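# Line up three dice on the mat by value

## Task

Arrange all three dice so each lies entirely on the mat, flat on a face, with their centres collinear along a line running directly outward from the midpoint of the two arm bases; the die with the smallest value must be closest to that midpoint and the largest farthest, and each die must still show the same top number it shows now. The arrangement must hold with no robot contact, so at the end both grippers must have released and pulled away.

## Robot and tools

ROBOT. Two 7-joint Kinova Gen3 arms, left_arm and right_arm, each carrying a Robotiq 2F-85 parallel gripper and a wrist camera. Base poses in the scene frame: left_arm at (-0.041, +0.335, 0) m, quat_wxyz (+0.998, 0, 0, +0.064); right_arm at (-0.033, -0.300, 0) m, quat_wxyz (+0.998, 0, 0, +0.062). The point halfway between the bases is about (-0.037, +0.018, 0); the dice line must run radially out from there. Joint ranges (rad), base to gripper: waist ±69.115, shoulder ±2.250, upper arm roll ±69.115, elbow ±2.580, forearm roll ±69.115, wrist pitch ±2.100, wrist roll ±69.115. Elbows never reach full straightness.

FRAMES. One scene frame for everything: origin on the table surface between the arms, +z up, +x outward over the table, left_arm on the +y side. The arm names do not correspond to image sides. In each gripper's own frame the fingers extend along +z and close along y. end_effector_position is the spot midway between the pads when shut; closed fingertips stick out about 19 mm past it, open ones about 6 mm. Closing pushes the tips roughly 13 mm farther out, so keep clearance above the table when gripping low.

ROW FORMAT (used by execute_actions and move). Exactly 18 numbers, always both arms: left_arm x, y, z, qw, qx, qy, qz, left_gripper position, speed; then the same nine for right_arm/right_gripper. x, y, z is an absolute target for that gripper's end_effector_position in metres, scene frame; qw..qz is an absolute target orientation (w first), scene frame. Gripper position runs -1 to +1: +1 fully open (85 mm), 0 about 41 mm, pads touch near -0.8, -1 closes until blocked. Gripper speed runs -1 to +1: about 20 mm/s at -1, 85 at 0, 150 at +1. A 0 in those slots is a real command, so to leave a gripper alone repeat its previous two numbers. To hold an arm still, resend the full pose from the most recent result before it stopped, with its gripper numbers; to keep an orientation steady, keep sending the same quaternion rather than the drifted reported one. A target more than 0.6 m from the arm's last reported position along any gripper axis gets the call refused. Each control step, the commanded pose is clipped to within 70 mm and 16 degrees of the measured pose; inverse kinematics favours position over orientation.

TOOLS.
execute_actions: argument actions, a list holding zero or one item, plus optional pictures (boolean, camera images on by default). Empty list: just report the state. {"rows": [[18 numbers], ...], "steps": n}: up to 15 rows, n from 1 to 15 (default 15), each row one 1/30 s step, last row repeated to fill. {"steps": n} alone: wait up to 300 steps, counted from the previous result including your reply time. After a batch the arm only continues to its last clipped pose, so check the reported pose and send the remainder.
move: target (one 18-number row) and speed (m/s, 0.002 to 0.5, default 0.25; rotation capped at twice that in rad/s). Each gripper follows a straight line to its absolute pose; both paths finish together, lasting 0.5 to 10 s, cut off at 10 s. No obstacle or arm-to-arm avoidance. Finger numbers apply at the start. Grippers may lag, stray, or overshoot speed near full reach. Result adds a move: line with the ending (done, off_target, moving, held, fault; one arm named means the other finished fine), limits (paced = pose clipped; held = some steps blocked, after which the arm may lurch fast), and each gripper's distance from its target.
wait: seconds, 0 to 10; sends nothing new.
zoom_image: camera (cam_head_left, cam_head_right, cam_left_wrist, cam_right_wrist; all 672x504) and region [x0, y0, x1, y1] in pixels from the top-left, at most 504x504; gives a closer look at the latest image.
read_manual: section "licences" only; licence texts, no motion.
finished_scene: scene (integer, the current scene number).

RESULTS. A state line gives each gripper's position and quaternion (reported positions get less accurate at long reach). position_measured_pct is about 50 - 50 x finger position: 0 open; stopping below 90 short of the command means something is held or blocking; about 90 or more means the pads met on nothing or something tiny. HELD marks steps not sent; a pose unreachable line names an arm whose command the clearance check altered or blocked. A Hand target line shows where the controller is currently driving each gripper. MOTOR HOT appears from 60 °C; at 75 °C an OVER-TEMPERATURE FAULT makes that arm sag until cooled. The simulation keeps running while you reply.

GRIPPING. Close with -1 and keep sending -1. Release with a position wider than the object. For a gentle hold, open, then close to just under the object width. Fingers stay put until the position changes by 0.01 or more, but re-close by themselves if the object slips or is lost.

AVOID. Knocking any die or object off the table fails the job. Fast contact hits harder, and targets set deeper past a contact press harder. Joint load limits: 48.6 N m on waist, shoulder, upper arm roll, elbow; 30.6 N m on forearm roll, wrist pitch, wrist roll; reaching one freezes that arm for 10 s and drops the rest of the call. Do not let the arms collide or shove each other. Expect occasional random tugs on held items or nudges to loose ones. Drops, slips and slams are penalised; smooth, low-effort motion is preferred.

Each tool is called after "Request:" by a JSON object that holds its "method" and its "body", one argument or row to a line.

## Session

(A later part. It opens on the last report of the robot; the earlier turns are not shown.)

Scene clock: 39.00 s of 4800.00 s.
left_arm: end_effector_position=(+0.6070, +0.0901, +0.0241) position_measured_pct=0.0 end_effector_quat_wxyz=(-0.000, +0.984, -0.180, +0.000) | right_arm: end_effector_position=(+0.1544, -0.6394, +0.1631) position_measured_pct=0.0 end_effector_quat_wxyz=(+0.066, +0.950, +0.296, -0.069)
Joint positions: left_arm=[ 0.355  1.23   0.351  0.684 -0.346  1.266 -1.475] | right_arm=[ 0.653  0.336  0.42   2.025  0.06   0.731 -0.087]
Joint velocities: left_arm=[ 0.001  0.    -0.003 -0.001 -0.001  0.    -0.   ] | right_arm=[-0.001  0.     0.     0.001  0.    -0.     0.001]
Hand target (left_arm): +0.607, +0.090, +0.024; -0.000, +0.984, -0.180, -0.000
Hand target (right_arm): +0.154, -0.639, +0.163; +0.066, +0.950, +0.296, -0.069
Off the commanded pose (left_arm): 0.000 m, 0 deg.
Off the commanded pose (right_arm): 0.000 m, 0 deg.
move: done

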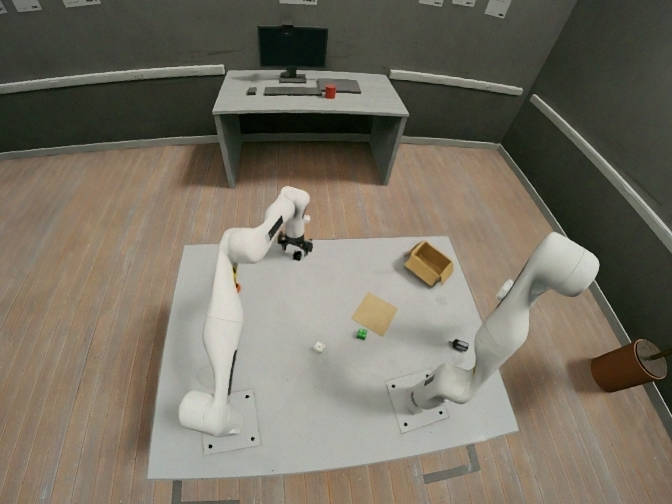

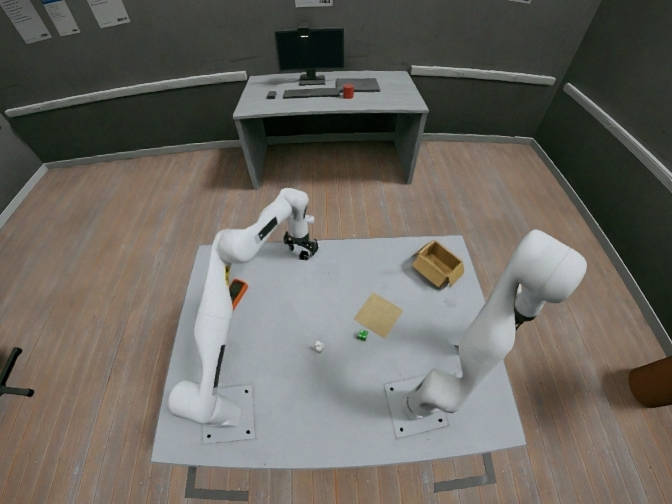

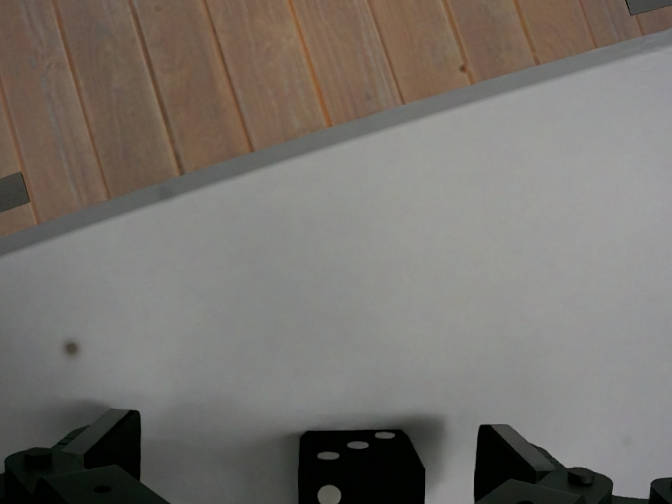

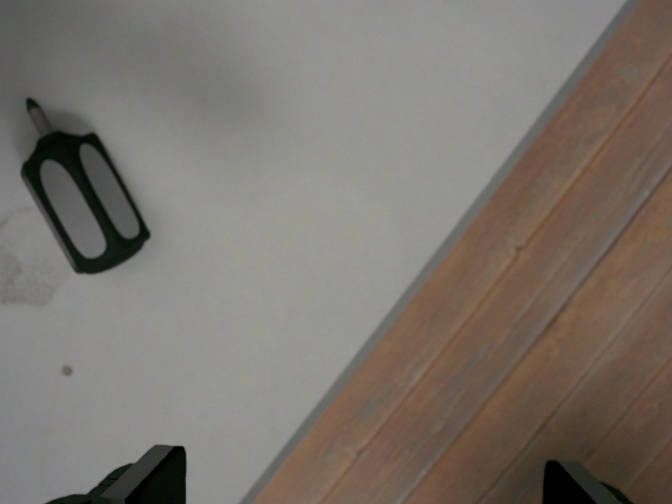

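Request:
{"method": "move", "body": {
  "target": [0.607,0.09,0.024,0,0.984,-0.18,0,-1,0.5, 0.1544,-0.6394,0.1631,0.066,0.950,0.296,-0.069,1,0]
}}

Request:
{"method": "move", "body": {
  "target": [0.55,0.05,0.12,0,0.984,-0.18,0,-1,0.5, 0.1544,-0.6394,0.1631,0.066,0.950,0.296,-0.069,1,0]
}}

Request:
{"method": "move", "body": {
  "target": [0.287,-0.1755,0.08,0,0.952,-0.307,0,-1,0.5, 0.1544,-0.6394,0.1631,0.066,0.950,0.296,-0.069,1,0]
}}

Request:
{"method": "move", "body": {
  "target": [0.287,-0.1755,0.027,0,0.952,-0.307,0,-1,0.5, 0.1544,-0.6394,0.1631,0.066,0.950,0.296,-0.069,1,0],
  "speed": 0.08
}}

Request:
{"method": "move", "body": {
  "target": [0.287,-0.1755,0.027,0,0.952,-0.307,0,0.3,0.5, 0.1544,-0.6394,0.1631,0.066,0.950,0.296,-0.069,1,0]
}}

Request:
{"method": "move", "body": {
  "target": [0.203,0.03,0.10,0,0.952,-0.307,0,1,0.5, 0.1544,-0.6394,0.1631,0.066,0.950,0.296,-0.069,1,0]
}}

Scene clock: 46.80 s of 4800.00 s.
left_arm: end_effector_position=(+0.6073, +0.0898, +0.0247) position_measured_pct=64.7 end_effector_quat_wxyz=(+0.000, +0.984, -0.180, +0.001) | right_arm: end_effector_position=(+0.1544, -0.6394, +0.1631) position_measured_pct=0.0 end_effector_quat_wxyz=(+0.066, +0.950, +0.296, -0.069)
Joint positions: left_arm=[ 0.355  1.229  0.351  0.684 -0.346  1.266 -1.475] | right_arm=[ 0.653  0.336  0.42   2.025  0.06   0.731 -0.087]
Joint velocities: left_arm=[ 0.001  0.    -0.003  0.001  0.    -0.    -0.   ] | right_arm=[-0.    -0.     0.001  0.001  0.001 -0.     0.001]
Hand target (left_arm): +0.607, +0.090, +0.024; +0.000, +0.984, -0.180, +0.000
Hand target (right_arm): +0.154, -0.639, +0.163; +0.066, +0.950, +0.296, -0.069
Off the commanded pose (left_arm): 0.001 m, 0 deg.
Off the commanded pose (right_arm): 0.000 m, 0 deg.
After step 90, 3.97 s passed at rest.
move: done

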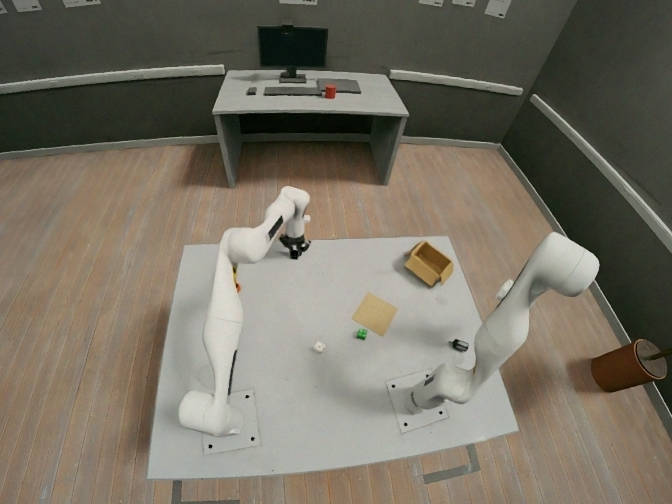

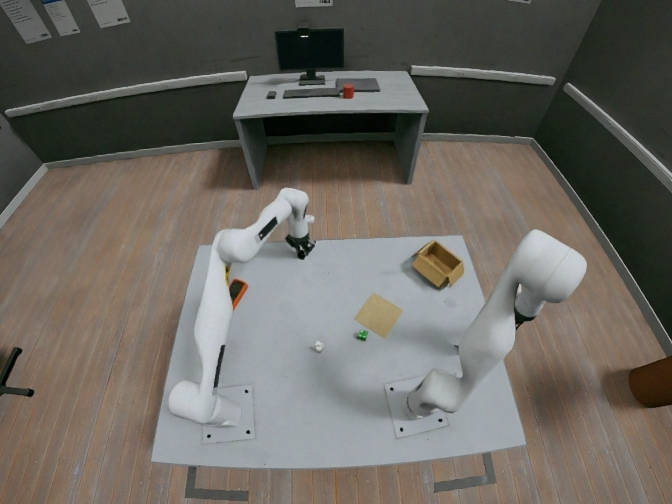

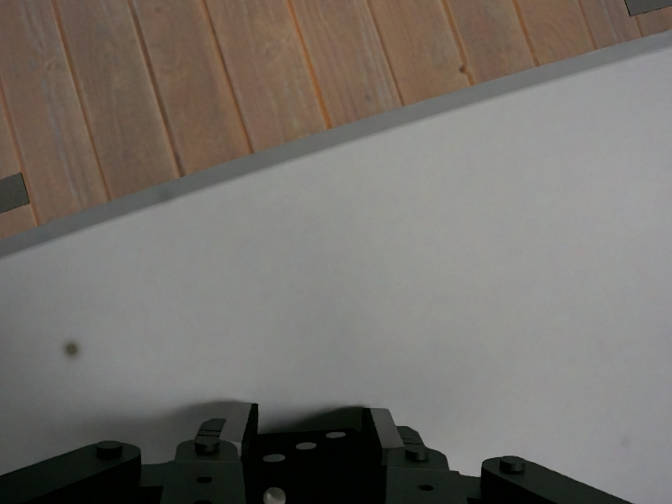

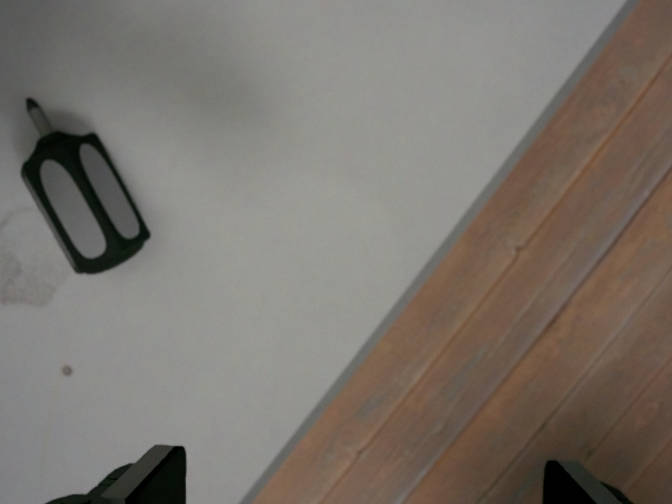

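Scene clock: 47.67 s of 4800.00 s.
left_arm: end_effector_position=(+0.5500, +0.0501, +0.1195) position_measured_pct=64.7 end_effector_quat_wxyz=(-0.000, +0.984, -0.180, -0.000) | right_arm: end_effector_position=(+0.1544, -0.6394, +0.1631) position_measured_pct=0.0 end_effector_quat_wxyz=(+0.066, +0.950, +0.296, -0.069)
Joint positions: left_arm=[ 0.409  1.017  0.368  0.852 -0.322  1.317 -1.367] | right_arm=[ 0.653  0.336  0.42   2.025  0.06   0.731 -0.087]
Joint velocities: left_arm=[ 0.002 -0.008  0.001  0.002  0.     0.     0.   ] | right_arm=[-0.001 -0.     0.     0.     0.001  0.    -0.001]
Hand target (left_arm): +0.550, +0.050, +0.120; -0.000, +0.984, -0.180, -0.000
Hand target (right_arm): +0.154, -0.639, +0.163; +0.066, +0.950, +0.296, -0.069
Off the commanded pose (left_arm): 0.001 m, 0 deg.
Off the commanded pose (right_arm): 0.000 m, 0 deg.
move: done

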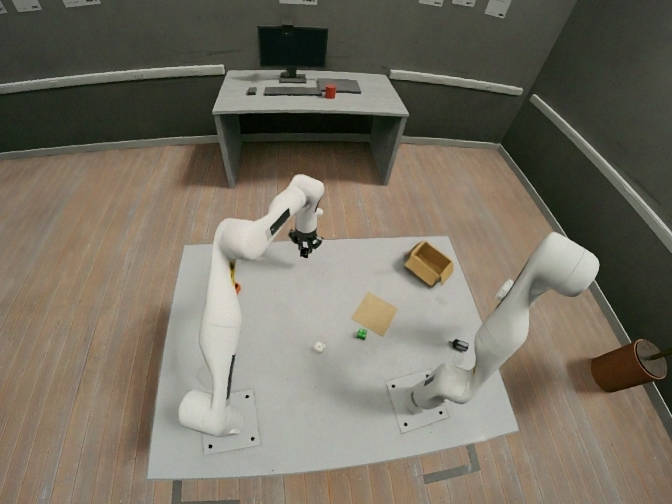

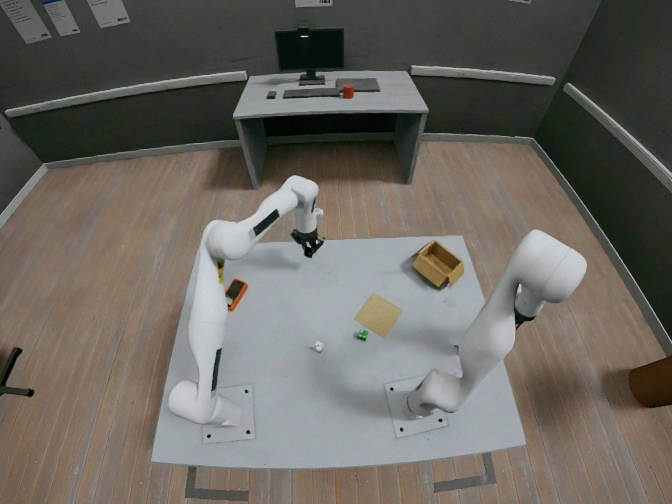

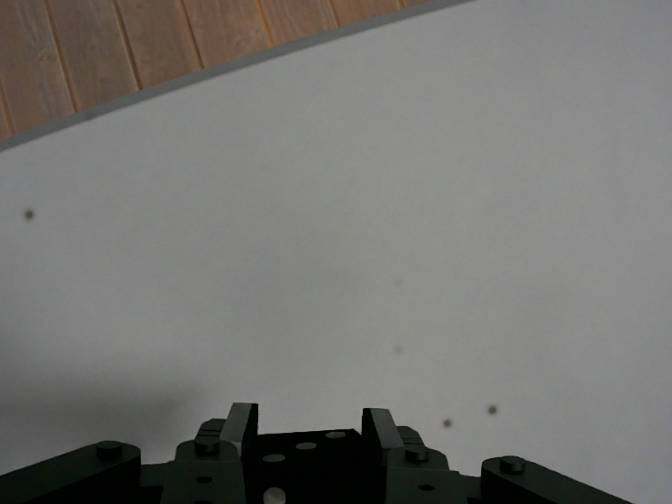

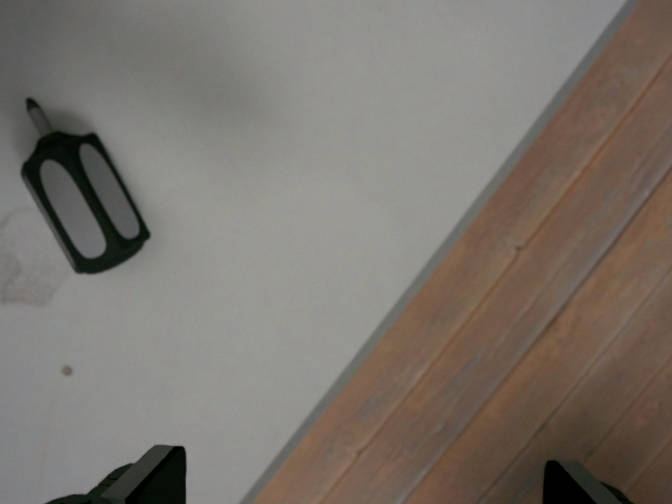

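Scene clock: 49.43 s of 4800.00 s.
left_arm: end_effector_position=(+0.2885, -0.1748, +0.0801) position_measured_pct=64.7 end_effector_quat_wxyz=(-0.001, +0.952, -0.306, +0.000) | right_arm: end_effector_position=(+0.1544, -0.6394, +0.1631) position_measured_pct=0.0 end_effector_quat_wxyz=(+0.066, +0.950, +0.296, -0.069)
Joint positions: left_arm=[ 0.899  0.941  0.398  1.177 -0.363  1.093 -1.006] | right_arm=[ 0.653  0.336  0.421  2.025  0.06   0.731 -0.087]
Joint velocities: left_arm=[ 0.008  0.003  0.004 -0.001 -0.001  0.001  0.001] | right_arm=[ 0.     0.002  0.     0.001 -0.001  0.     0.   ]
Hand target (left_arm): +0.288, -0.175, +0.080; -0.001, +0.952, -0.307, +0.000
Hand target (right_arm): +0.154, -0.639, +0.163; +0.066, +0.950, +0.296, -0.069
Off the commanded pose (left_arm): 0.002 m, 0 deg.
Off the commanded pose (right_arm): 0.000 m, 0 deg.
move: done

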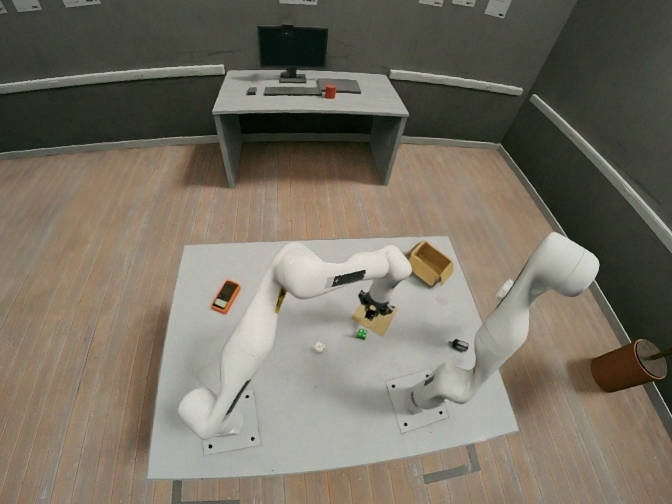

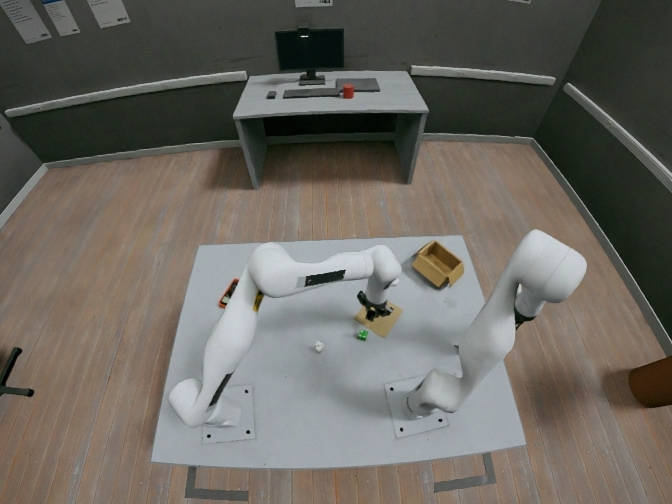

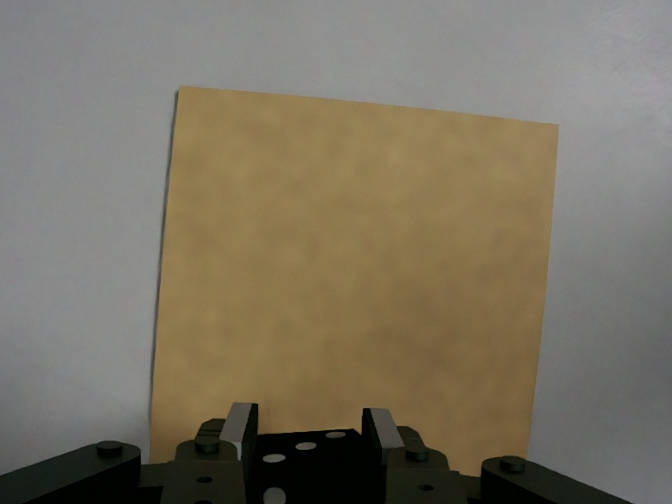

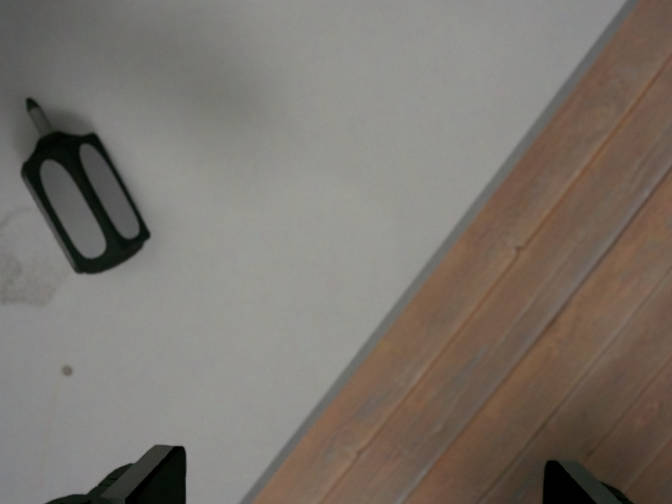

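Scene clock: 50.43 s of 4800.00 s.
left_arm: end_effector_position=(+0.2883, -0.1757, +0.0283) position_measured_pct=64.7 end_effector_quat_wxyz=(+0.000, +0.952, -0.306, +0.001) | right_arm: end_effector_position=(+0.1544, -0.6394, +0.1631) position_measured_pct=0.0 end_effector_quat_wxyz=(+0.066, +0.950, +0.296, -0.069)
Joint positions: left_arm=[ 0.905  1.009  0.378  1.214 -0.386  0.985 -0.988] | right_arm=[ 0.653  0.336  0.421  2.025  0.06   0.731 -0.087]
Joint velocities: left_arm=[-0.    -0.001 -0.002 -0.    -0.001 -0.001  0.001] | right_arm=[ 0.     0.001 -0.     0.001  0.    -0.    -0.001]
Hand target (left_arm): +0.287, -0.175, +0.027; -0.000, +0.952, -0.307, +0.000
Hand target (right_arm): +0.154, -0.639, +0.163; +0.066, +0.950, +0.296, -0.069
Off the commanded pose (left_arm): 0.002 m, 0 deg.
Off the commanded pose (right_arm): 0.000 m, 0 deg.
move: done

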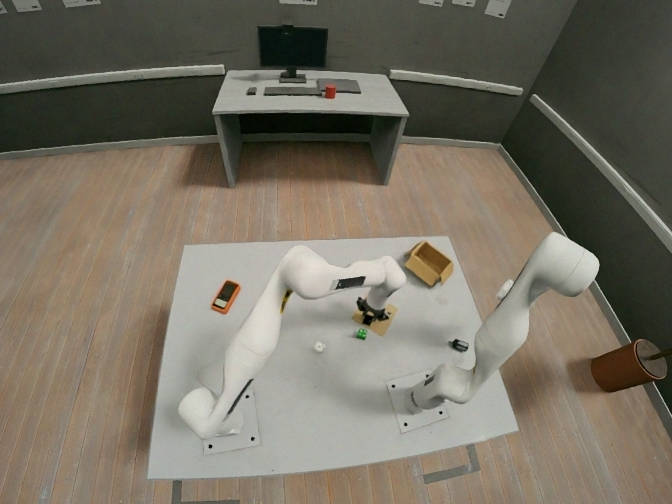

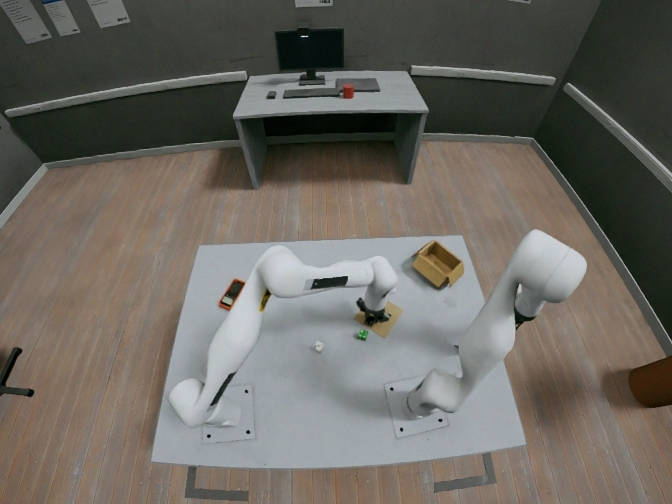

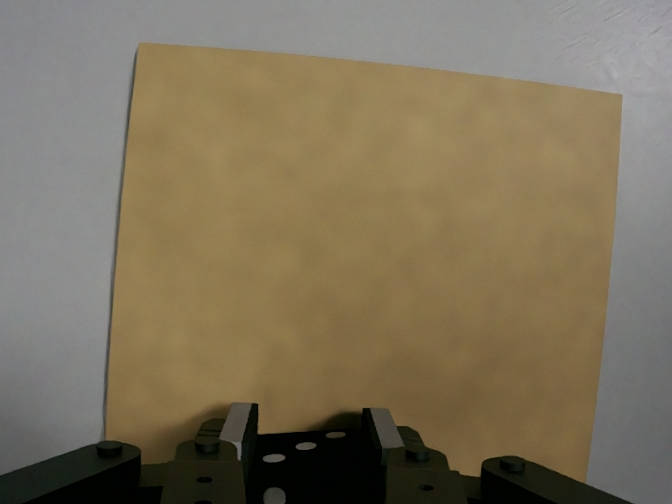

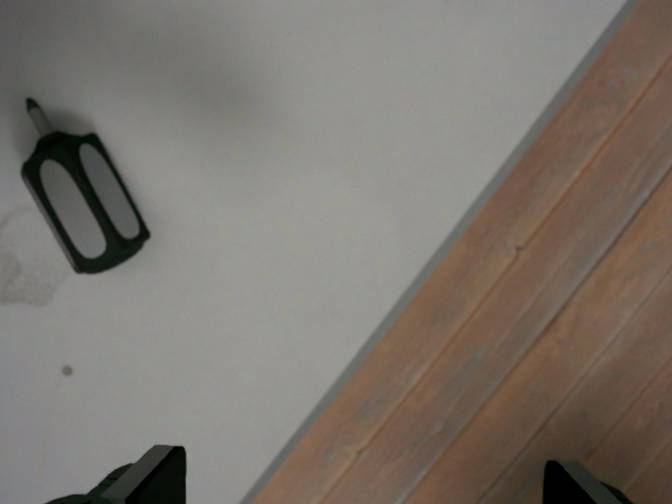

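Scene clock: 51.13 s of 4800.00 s.
left_arm: end_effector_position=(+0.2870, -0.1755, +0.0270) position_measured_pct=34.9 end_effector_quat_wxyz=(+0.000, +0.952, -0.307, +0.000) | right_arm: end_effector_position=(+0.1544, -0.6394, +0.1631) position_measured_pct=0.0 end_effector_quat_wxyz=(+0.066, +0.950, +0.296, -0.069)
Joint positions: left_arm=[ 0.906  1.011  0.379  1.214 -0.385  0.985 -0.988] | right_arm=[ 0.653  0.336  0.421  2.025  0.06   0.731 -0.087]
Joint velocities: left_arm=[-0.    -0.001  0.002  0.     0.001 -0.001 -0.001] | right_arm=[ 0.001 -0.001  0.     0.001  0.    -0.     0.   ]
Hand target (left_arm): +0.287, -0.176, +0.027; -0.000, +0.952, -0.307, +0.000
Hand target (right_arm): +0.154, -0.639, +0.163; +0.066, +0.950, +0.296, -0.069
Off the commanded pose (left_arm): 0.000 m, 0 deg.
Off the commanded pose (right_arm): 0.000 m, 0 deg.
move: done

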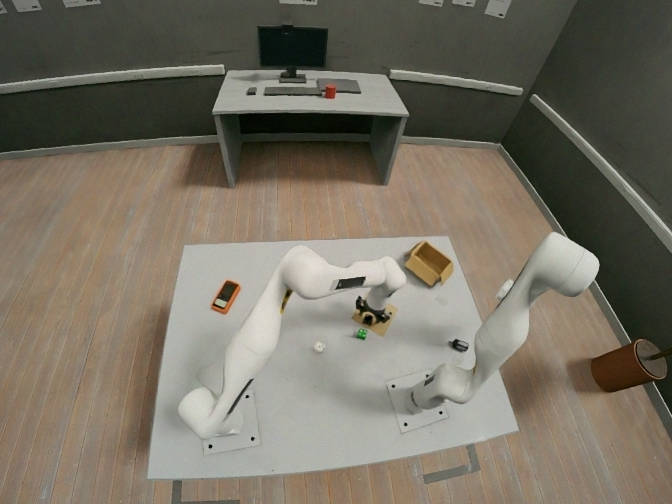

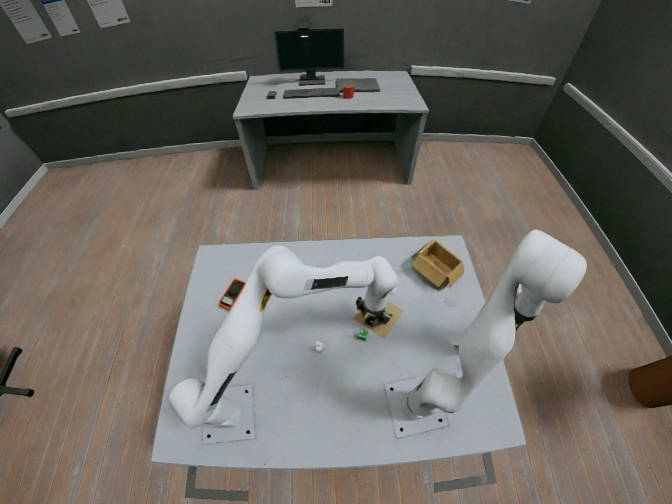

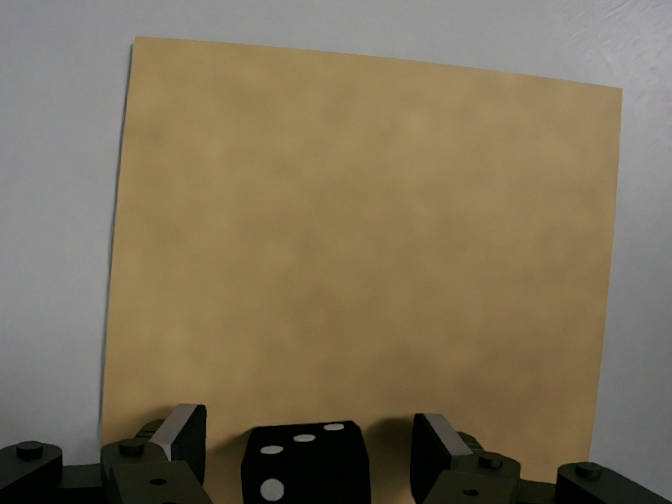

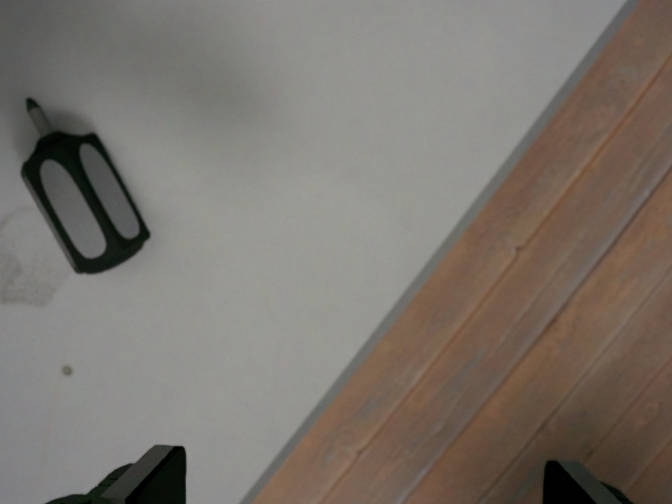

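Scene clock: 52.63 s of 4800.00 s.
left_arm: end_effector_position=(+0.2021, +0.0300, +0.0996) position_measured_pct=0.0 end_effector_quat_wxyz=(-0.000, +0.952, -0.307, -0.000) | right_arm: end_effector_position=(+0.1544, -0.6394, +0.1631) position_measured_pct=0.0 end_effector_quat_wxyz=(+0.066, +0.950, +0.296, -0.069)
Joint positions: left_arm=[ 0.653  0.515  0.425  2.003 -0.326  0.689 -1.037] | right_arm=[ 0.653  0.336  0.421  2.025  0.06   0.731 -0.087]
Joint velocities: left_arm=[-0.002 -0.005 -0.002  0.     0.002 -0.001 -0.001] | right_arm=[ 0.    -0.001  0.001 -0.002 -0.001  0.    -0.   ]
Hand target (left_arm): +0.202, +0.030, +0.100; -0.000, +0.952, -0.306, +0.000
Hand target (right_arm): +0.154, -0.639, +0.163; +0.066, +0.950, +0.296, -0.069
Off the commanded pose (left_arm): 0.001 m, 0 deg.
Off the commanded pose (right_arm): 0.000 m, 0 deg.
move: done

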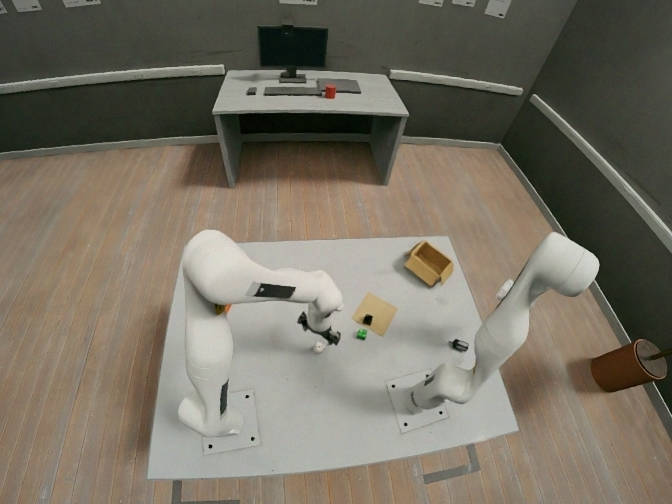

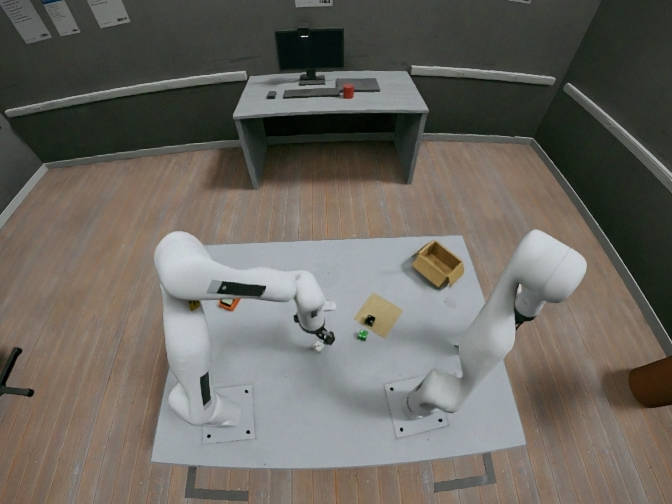

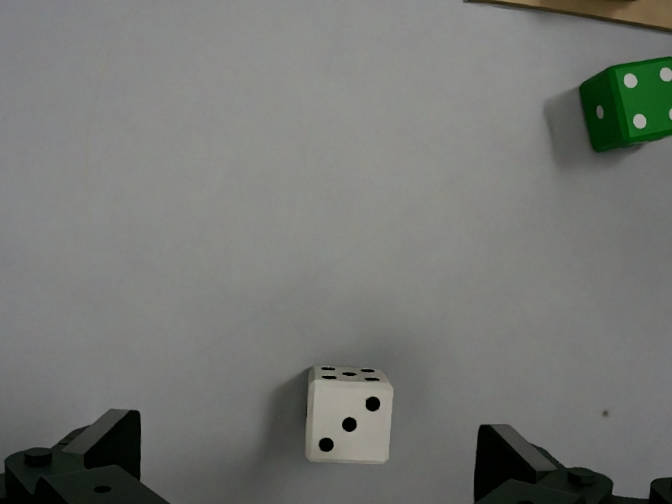

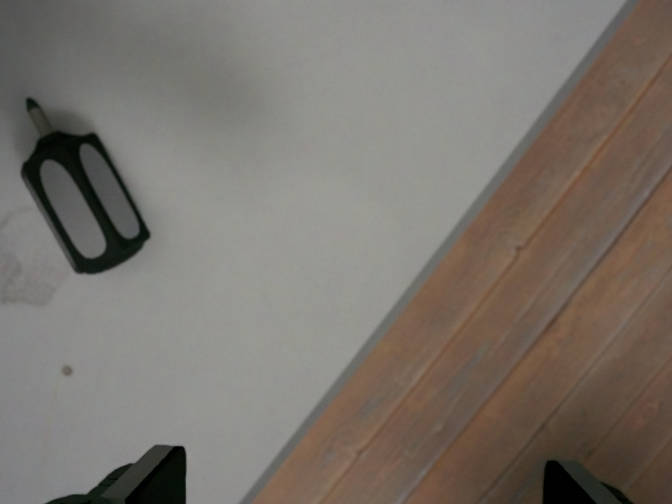

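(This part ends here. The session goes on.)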